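## Task

Take the pencil sharpener out of the brown box and set it in the tray, with no other object in the tray. Then put the brown box's own lid back on it. Everything must stay in place without the robot holding it. Finally release and move the gripper away.

## Robot and tools

Robot: one six-joint arm with a two-finger parallel gripper. Joint limits in rad: shoulder pan, shoulder lift and the three wrist joints -6.283 to 6.283; elbow -3.142 to 3.142. All poses use the scene frame. Its origin is on the table top under the arm base, +z is up, and +y is to the left when facing along +x. The base may sit slightly tilted. Occasionally something tugs a held part or nudges a loose object. Nothing may end up off the table.

Gripper geometry: the fingers point along the gripper's +z axis and close along its x axis. end_effector_position is the point between the pads; the fingertips extend 17.5 mm past it. A pure rotation turns about that point, which lies 25 mm from the last joint's axis toward the gripper's -y. A flat block reaches about 9 cm from that axis toward -y and rotates with the gripper, so keep it clear of boxes and lids.

Row format, shared by execute_actions and move: 10 numbers [x, y, z, qw, qx, qy, qz, position, force_limit, speed]. x, y, z are an absolute position in metres for end_effector_position. qw, qx, qy, qz are an absolute orientation quaternion with w first. Both are in the scene frame, not offsets. The last three are gripper settings, each from -1 to 1:
- position: +1 is fully open (50 mm gap); near -0.65 the pads meet; -1 closes until an object stops the fingers.
- force_limit: pad force of about 20 N at -1, 102 N at 0 and 185 N at +1. The real force may run about 17 % higher.
- speed: finger gap rate of 20 mm/s at -1, 85 at 0 and 150 at +1.
Repeat the quaternion in every row to hold orientation; don't copy a drifted reported value.

execute_actions(actions): a list of actions run in order. Each action is a list of up to 15 rows. Each row lasts one 1/30 s step, and the last row repeats until 15 steps (0.5 s) have passed. An empty list just returns state and images. Each step clips the commanded pose to within 70 mm and 16 degrees of the measured pose. The controller favours position over orientation, and motion lags commands by about 0.15 s. When an action ends, the arm goes only as far as the last clipped pose, so far targets need further actions. An action is refused if its target lies over 0.6 m from the gripper's start position along any gripper axis. A malformed action, or a first action failing that check against the last reported state, rejects the whole call with no motion.

move(target, speed, blocking): target is one row as above. It moves the gripper on a straight path to that absolute pose, and the finger values are applied at the start. speed is the top path speed in m/s, 0.002 to 0.5 (default 0.25); rotation is capped at twice that in rad/s. Paths last 0.5 to 10 s and are cut off at 10 s. The path ignores obstacles, and the real gripper lags it, may drift off it, and can exceed speed near full extension. With blocking=false the result comes back after 0.5 s while motion continues. Call wait(0) to check on it; other moves and execute_actions are refused until it ends, unless you call wait or stop. The result adds a "move:" line: done (at rest near target), off_target, moving, held (a check blocked the final step) or fault. It also shows the limits that acted: paced means the pose was clipped; held means some steps were blocked, after which motion can speed up sharply. It also gives the remaining distance to target.

wait(seconds): 0 to 10; the arm holds its last command and a running move continues. stop(): brakes a running move, needing room to do so; the fingers keep moving. zoom_image(camera, region): region [x0, y0, x1, y1] in pixels, top-left origin, at most 504x504. Cameras: cam_head_left, cam_head_right, cam_high, cam_low (896x504 each), cam_wrist (504x504). The wrist camera's frame has +z forward, +x right and +y down in the image, and may be off by up to 18 mm and 11 degrees. read_manual(section="licences") only returns licence text. finished_scene(scene): ends scene 1 or 2 for good and reports success. Call it only once the result will stay in place on its own and the gripper has let go and moved away.

Reading results: the state line gives gripper pose and linear/angular velocities; at long reach the printed position may be inaccurate. "Hand target" is the pose the controller is heading to. "pose unreachable" means the clearance check, which treats the mount as arm, altered or blocked the command. Step readings list positions, with HELD on steps held back. object_status codes:
- 0: fingers moving.
- 1: stopped while opening.
- 2: stopped while closing, the sign of a real grip.
- 3: reached the command or pads met, so usually nothing held.
A new position value resets the status to 0. New force or speed values only apply with a position change of at least 0.01. To soften a grip, open first. Fingers re-close by themselves if the grip is lost, except after a grip at force_limit -1. A grip on a fixed, off-centre object weakens over time. Finger gap in mm is about (250 - position_measured) x 0.202.

Avoid faults. The arm is stiff: commanding even slightly beyond a firm contact, or hitting at speed, can trip a stop. Faster moves hit harder, and deeper targets push harder. A stop happens when a joint reaches its load limit or when an external force reaches 150 N. Load limits in N m: shoulder pan 290, shoulder lift 290, elbow 132, wrist 1/2/3 each 49.2, counting held weight. The arm then halts for 10 s, yields to the contact and skips the rest of the call. Holding loads heats motors: MOTOR HOT appears at 70 °C, and at 85 °C an OVER-TEMPERATURE FAULT brakes the arm until it cools. Work smoothly with moderate effort; avoid drops, slips, slams and hard pushes.

Each tool is called after "Request:" as name(argument=value, ...) on one line, values as JSON.

## Session

Request:
execute_actions(actions=[])

Scene clock: 0.00 s.
end_effector_position=(+0.9725, +0.1932, +0.1499) position_measured=3 object_status=3 end_effector_quat_wxyz=(-0.361, +0.656, -0.663, -0.008) end_effector_velocity=(-0.000, -0.000, -0.000) end_effector_angular_velocity=(-0.000, +0.001, -0.001)
Joint positions: [ 2.965 -0.956  1.896 -2.993 -0.992 -3.137]
Joint velocities: [-0.     0.     0.001  0.    -0.001  0.   ]
Hand target: +0.972, +0.193, +0.150; -0.361, +0.656, -0.663, -0.008

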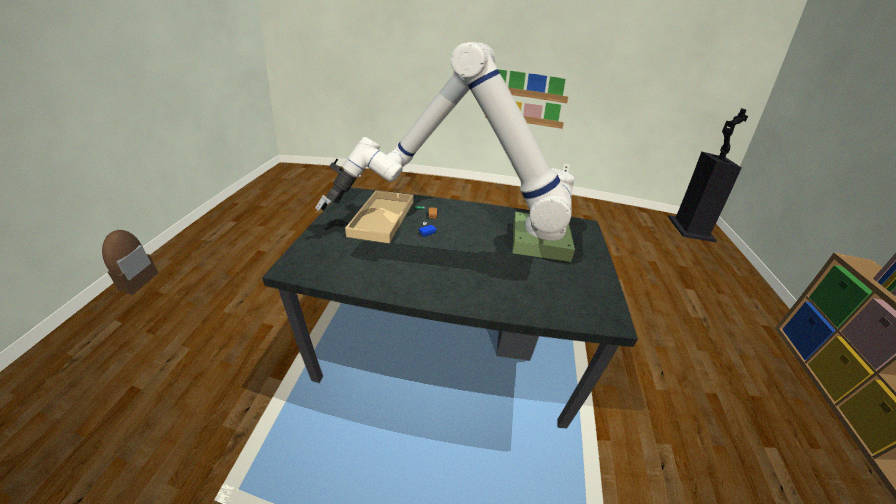

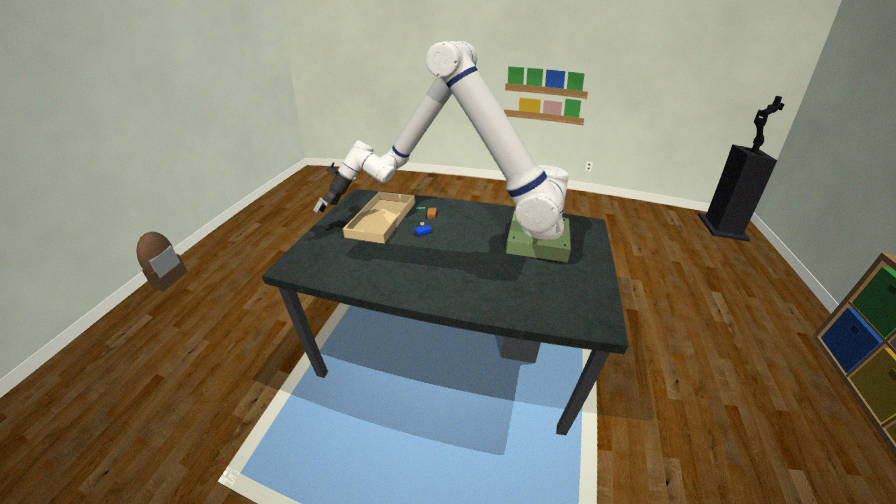

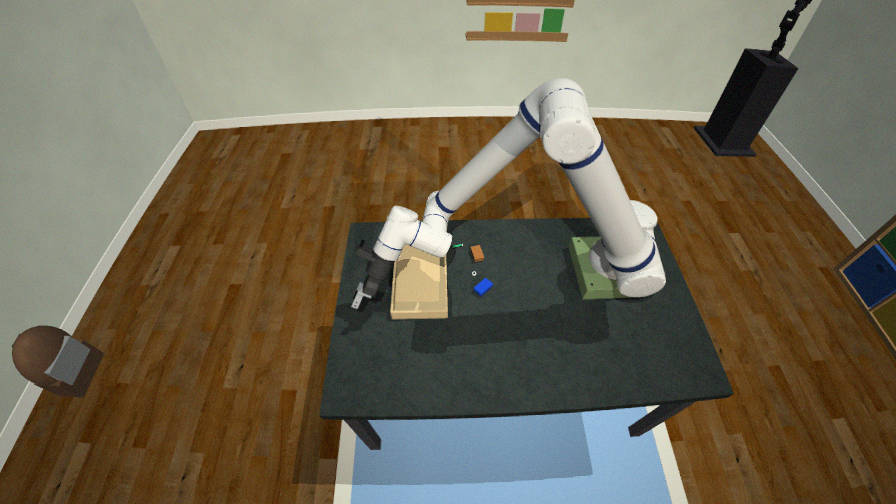

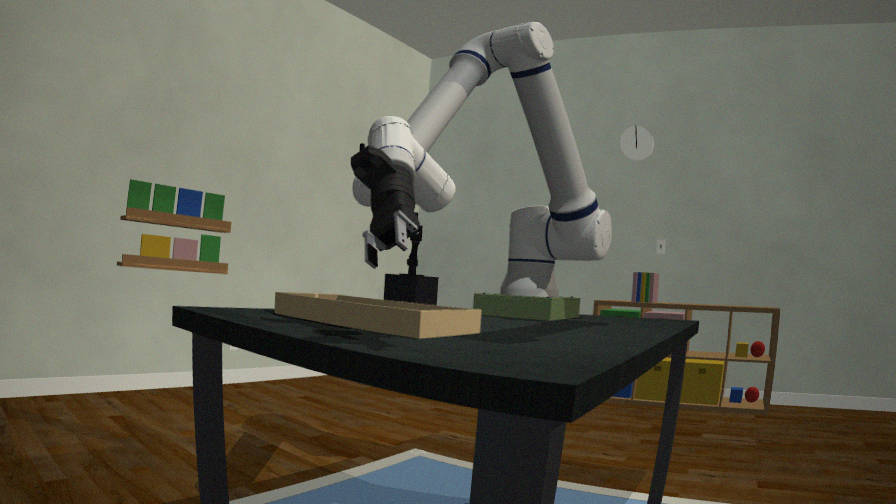

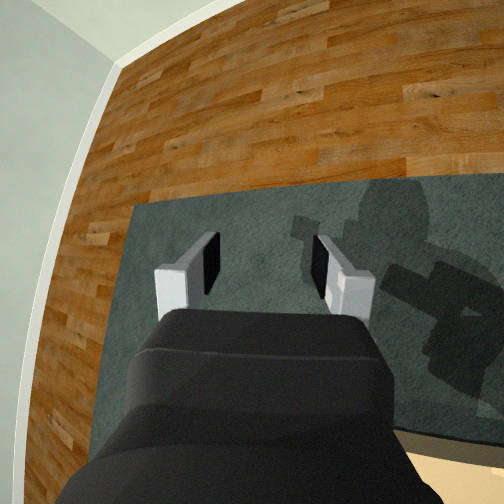

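Request:
move(target=[0.53,-0.05,0.2,0,0.707,-0.707,0,1,0,0])

Request:
zoom_image(camera="cam_wrist", region=[130,60,380,310])

Scene clock: 3.67 s.
end_effector_position=(+0.5294, -0.0491, +0.1983) position_measured=3 object_status=3 end_effector_quat_wxyz=(+0.001, +0.707, -0.707, -0.000) end_effector_velocity=(-0.001, -0.000, +0.001) end_effector_angular_velocity=(-0.001, +0.001, +0.001)
Joint positions: [ 2.665 -1.686  2.409 -2.294 -1.575 -3.594]
Joint velocities: [-0.001 -0.003  0.001  0.003 -0.002 -0.002]
Hand target: +0.529, -0.049, +0.198; +0.001, +0.707, -0.707, -0.000
Off the commanded pose: 0.002 m, 0 deg.
move: done

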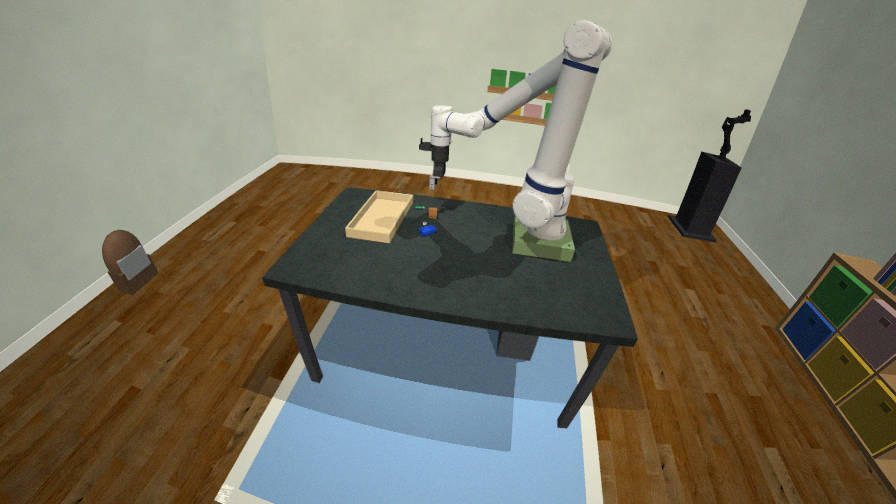

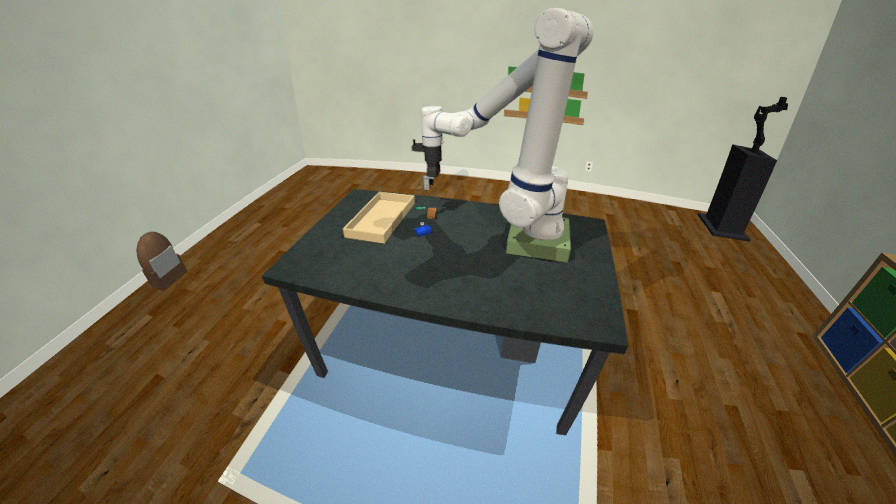

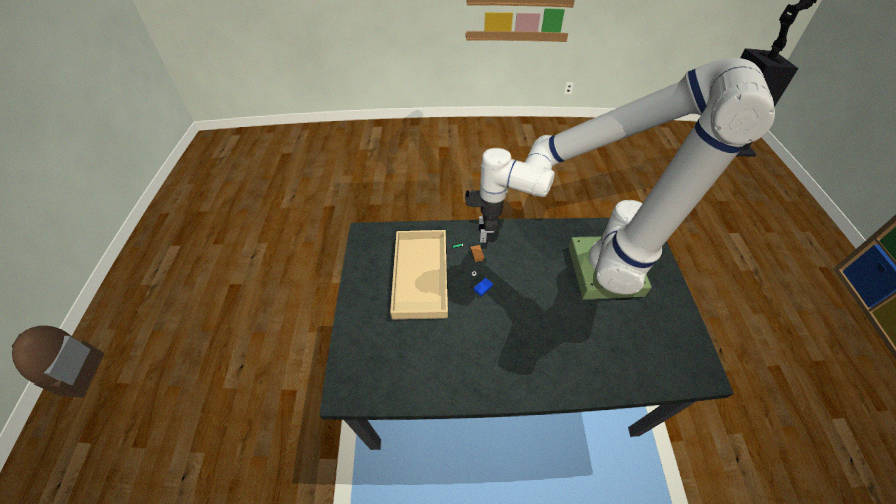

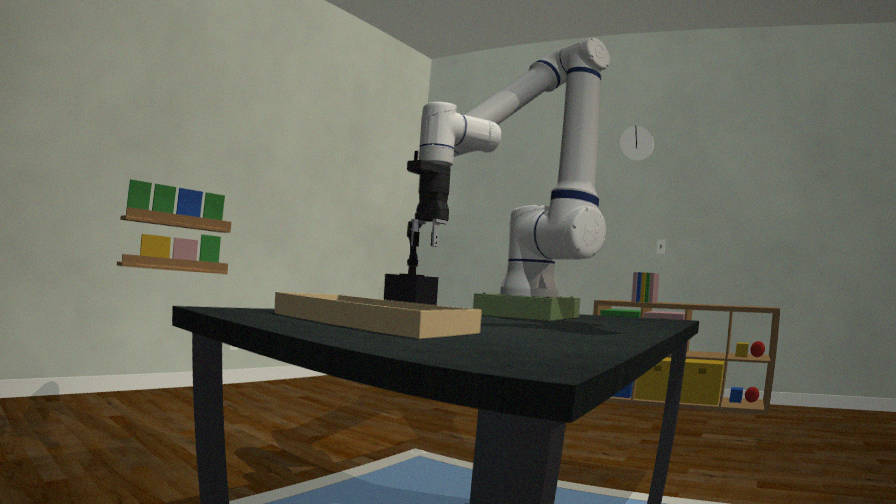

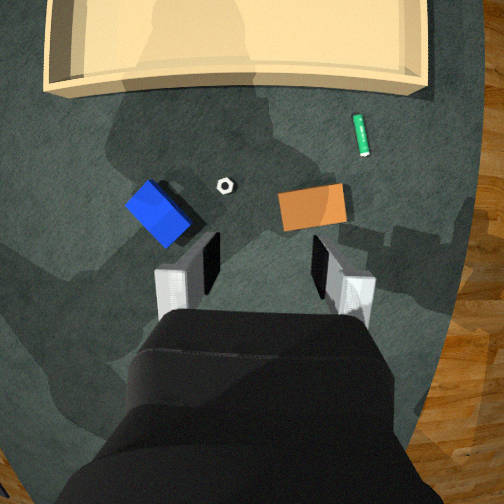

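Region (130, 60, 380, 310) of cam_wrist's 504x504 image, scaled by 2.016, with more detail than that image has.

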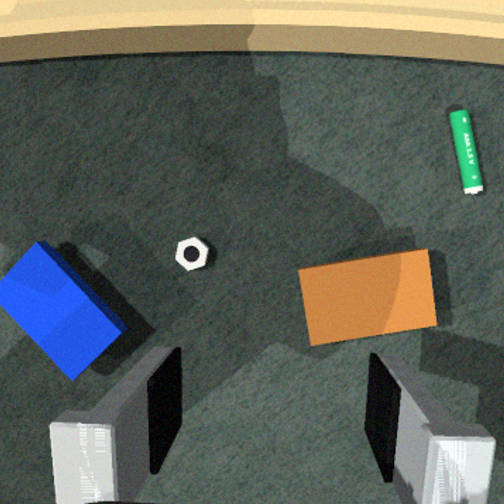

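Request:
move(target=[0.537,-0.097,0.08,0,0.996,0.085,0,1,0,0], speed=0.4)

Request:
zoom_image(camera="cam_head_left", region=[400,180,470,240])

Scene clock: 8.90 s.
end_effector_position=(+0.5372, -0.0975, +0.0797) position_measured=3 object_status=3 end_effector_quat_wxyz=(+0.000, +0.996, +0.085, -0.000) end_effector_velocity=(-0.000, -0.001, -0.001) end_effector_angular_velocity=(+0.000, -0.001, +0.007)
Joint positions: [ 2.571 -1.384  2.415 -2.603 -1.574 -5.427]
Joint velocities: [-0.002  0.001  0.    -0.003  0.001 -0.009]
Hand target: +0.537, -0.098, +0.080; +0.000, +0.996, +0.085, -0.000
Off the commanded pose: 0.001 m, 0 deg.
move: done

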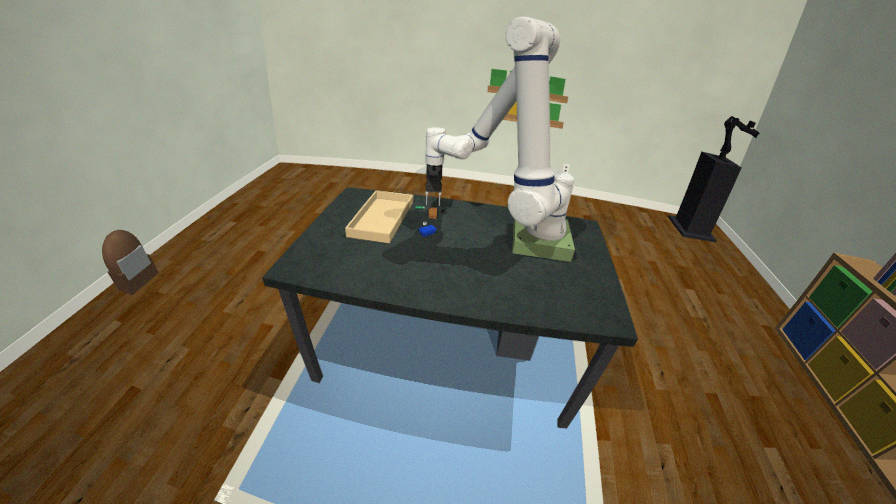

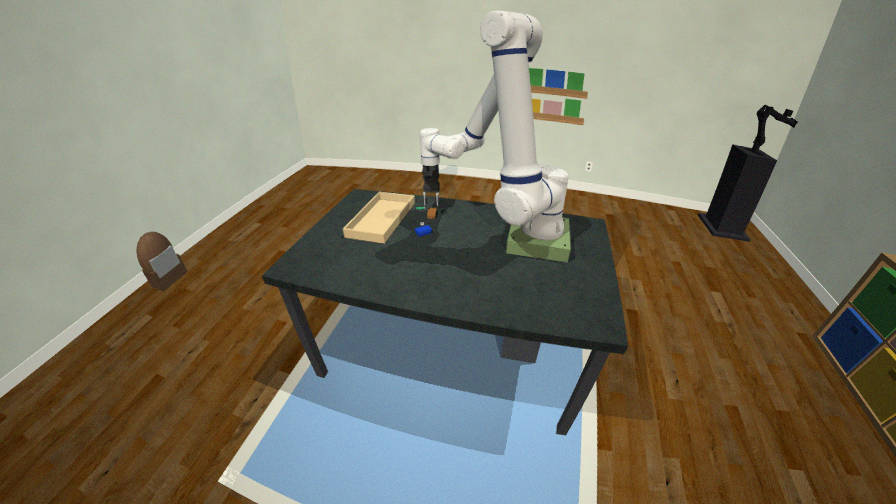

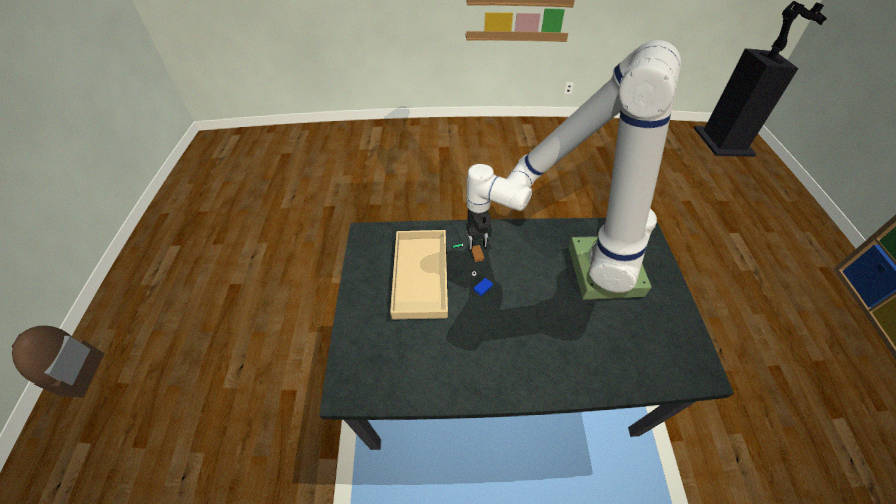

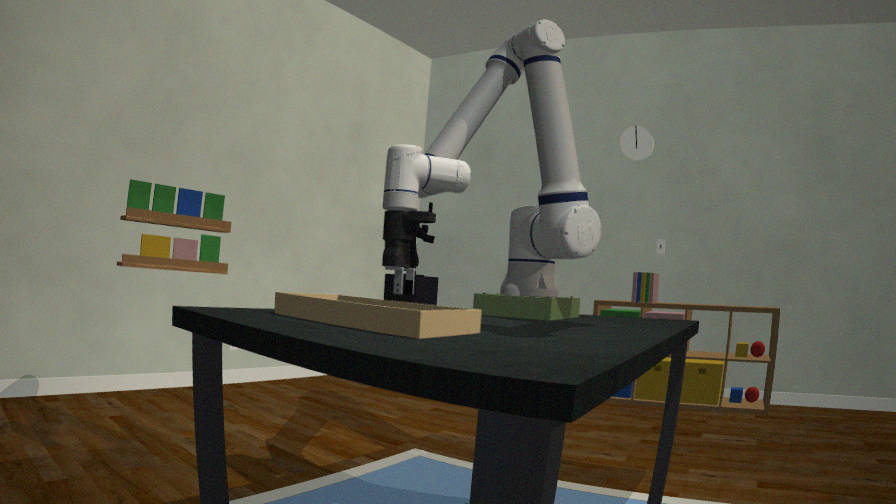

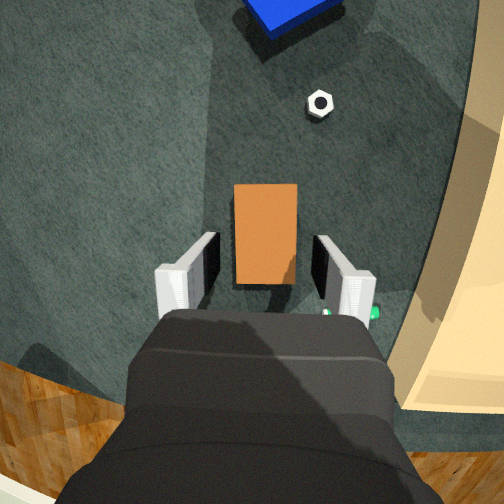

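Region (400, 180, 470, 240) of cam_head_left's 896x504 image, scaled by 7.200, with more detail than that image has; it fills the top 432 rows of this view, and the rest is white.

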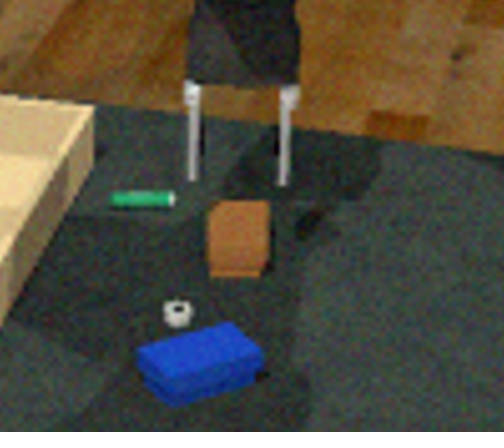

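Good alignment; telescoping lid.

Request:
move(target=[0.537,-0.094,0.032,0,0.995,0.1,0,1,-0.8,0], speed=0.08)

Request:
move(target=[0.537,-0.094,0.032,0,0.995,0.1,0,-1,-0.8,-0.5])

Request:
move(target=[0.537,-0.094,0.08,0,0.995,0.1,0,-1,-0.8,-0.5], speed=0.04)

Request:
zoom_image(camera="cam_head_left", region=[400,180,470,240])

Scene clock: 11.57 s.
end_effector_position=(+0.5372, -0.0941, +0.0320) position_measured=3 object_status=3 end_effector_quat_wxyz=(-0.000, +0.995, +0.100, +0.000) end_effector_velocity=(+0.000, -0.001, -0.001) end_effector_angular_velocity=(+0.000, +0.000, -0.001)
Joint positions: [ 2.577 -1.279  2.434 -2.727 -1.573 -5.452]
Joint velocities: [-0.001  0.003 -0.    -0.003  0.    -0.   ]
Hand target: +0.537, -0.094, +0.032; -0.000, +0.995, +0.100, +0.000
Off the commanded pose: 0.000 m, 0 deg.
move: done

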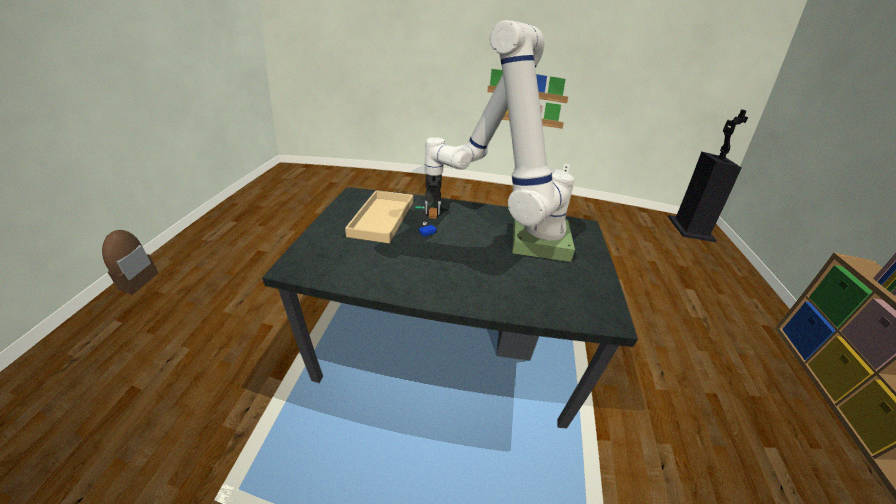

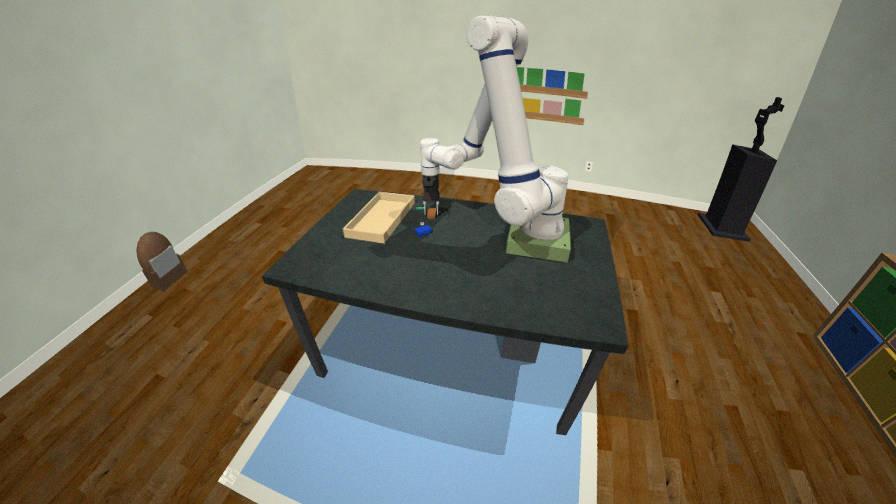

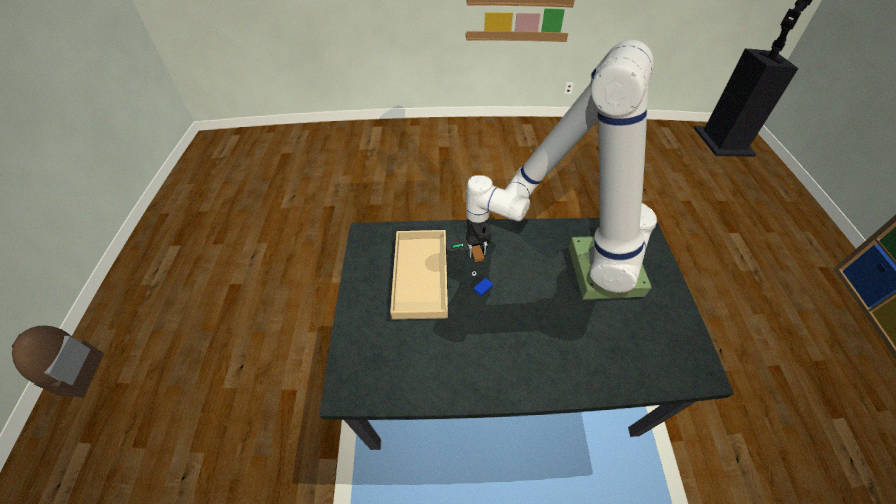

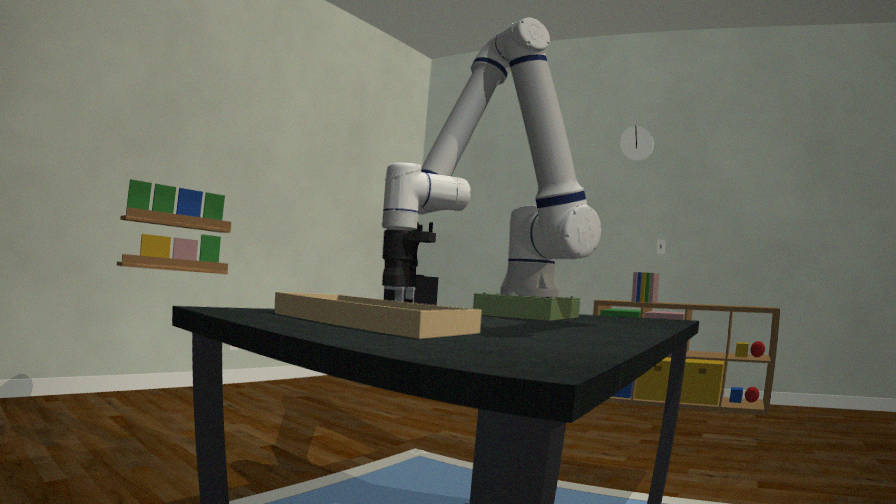

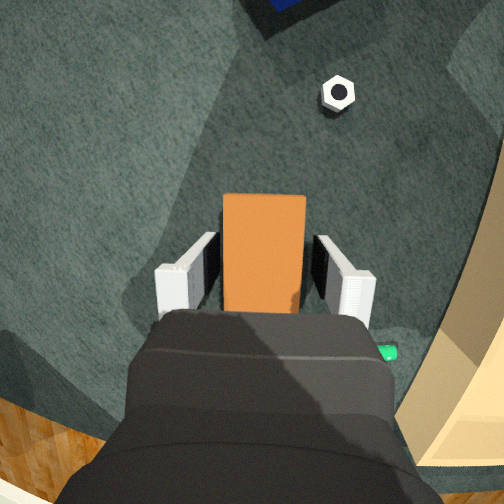

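Scene clock: 12.27 s.
end_effector_position=(+0.5370, -0.0940, +0.0320) position_measured=56 object_status=2 end_effector_quat_wxyz=(-0.000, +0.995, +0.100, -0.000) end_effector_velocity=(-0.000, +0.002, -0.000) end_effector_angular_velocity=(+0.000, +0.001, +0.002)
Joint positions: [ 2.577 -1.279  2.434 -2.727 -1.573 -5.452]
Joint velocities: [ 0.003 -0.     0.001  0.001  0.     0.   ]
Hand target: +0.537, -0.094, +0.032; -0.000, +0.995, +0.100, -0.000
Off the commanded pose: 0.000 m, 0 deg.
move: done

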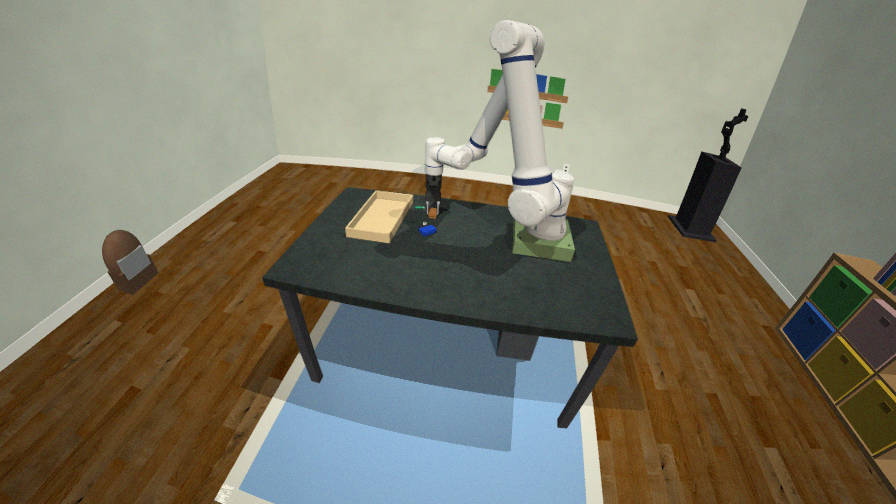

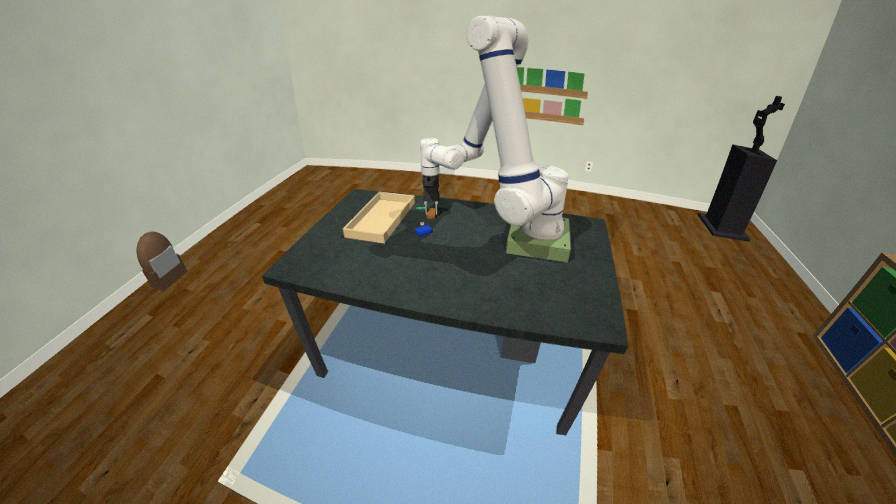

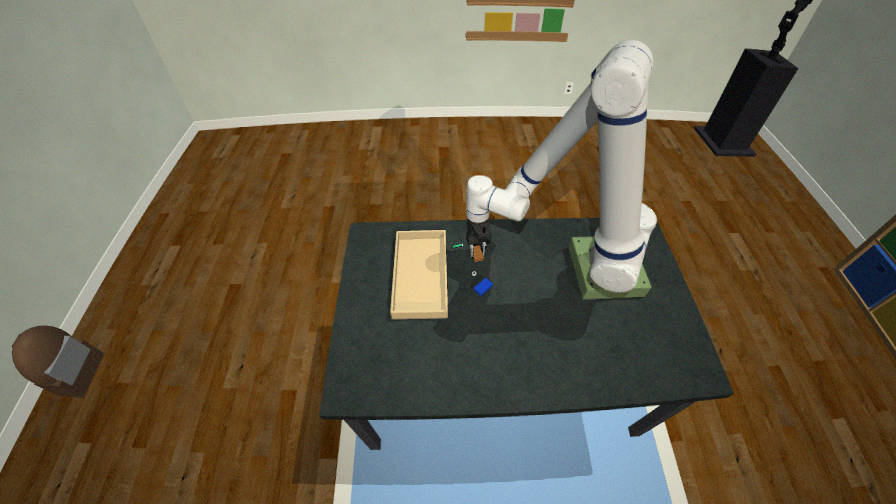

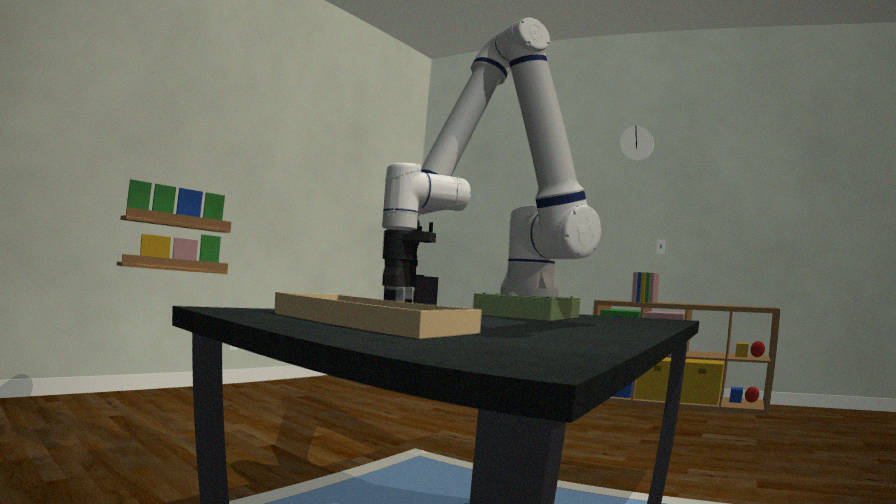

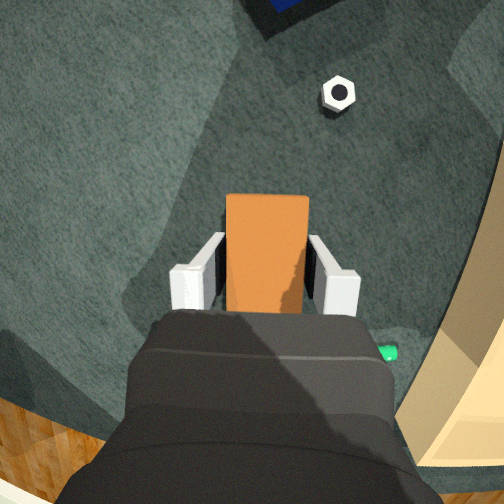

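Scene clock: 13.80 s.
end_effector_position=(+0.5368, -0.0939, +0.0800) position_measured=56 object_status=2 end_effector_quat_wxyz=(-0.000, +0.995, +0.100, +0.000) end_effector_velocity=(-0.000, +0.000, +0.002) end_effector_angular_velocity=(+0.000, +0.000, -0.001)
Joint positions: [ 2.577 -1.385  2.416 -2.603 -1.573 -5.452]
Joint velocities: [-0.    -0.003 -0.001  0.004  0.     0.001]
Hand target: +0.537, -0.094, +0.080; -0.000, +0.995, +0.100, +0.000
Off the commanded pose: 0.000 m, 0 deg.
move: done

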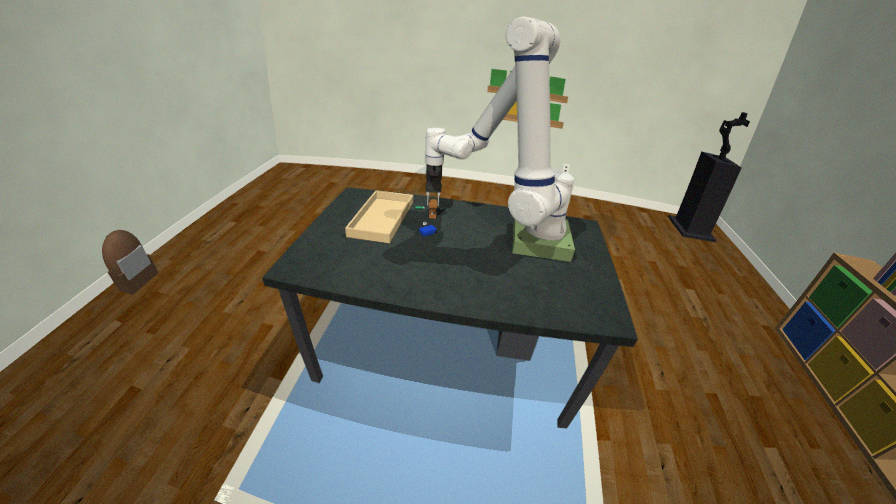

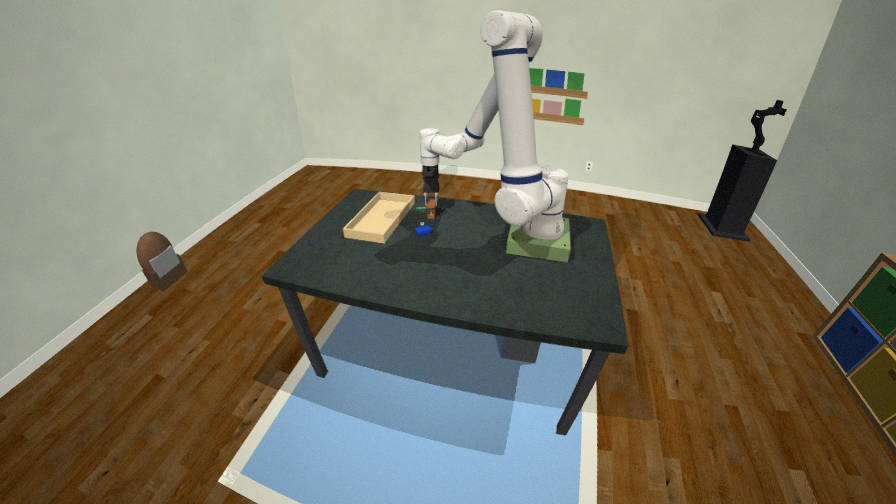

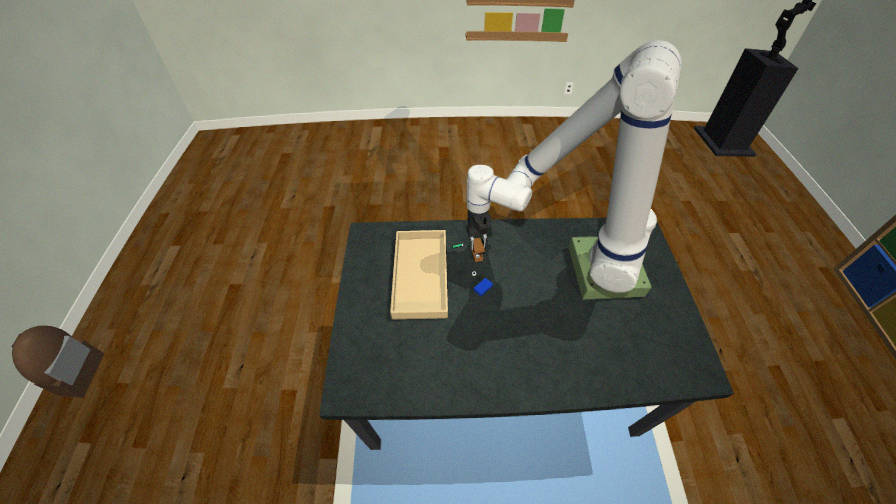

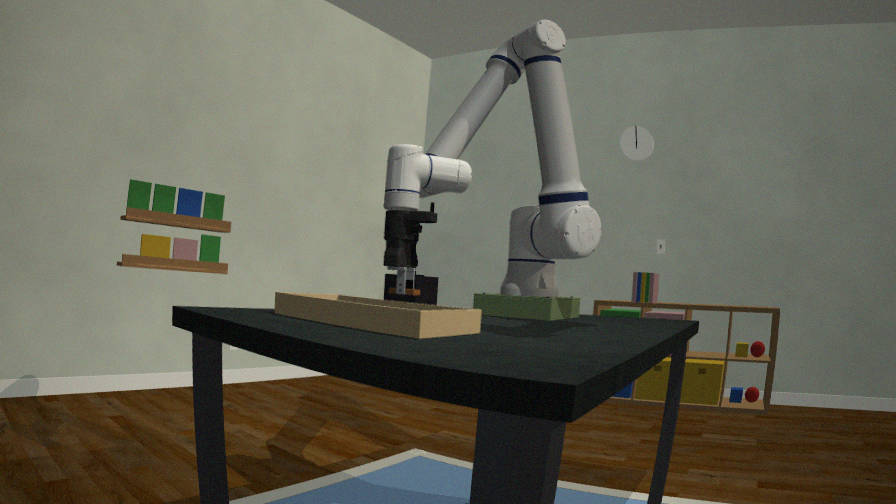

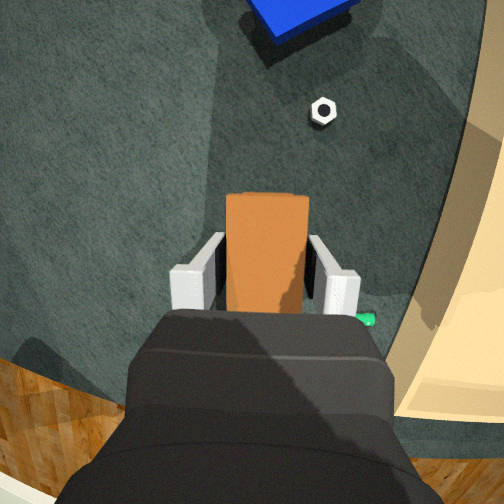

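Region (400, 180, 470, 240) of cam_head_left's 896x504 image, scaled by 7.200, with more detail than that image has; it fills the top 432 rows of this view, and the rest is white.

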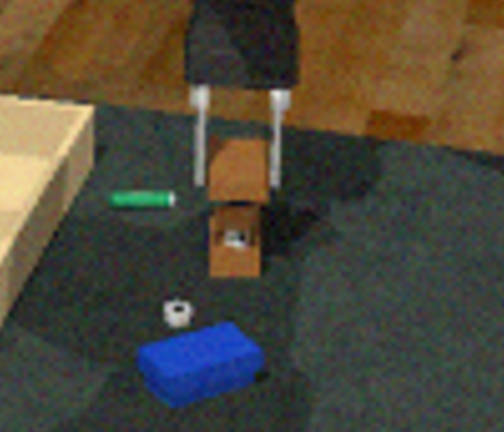

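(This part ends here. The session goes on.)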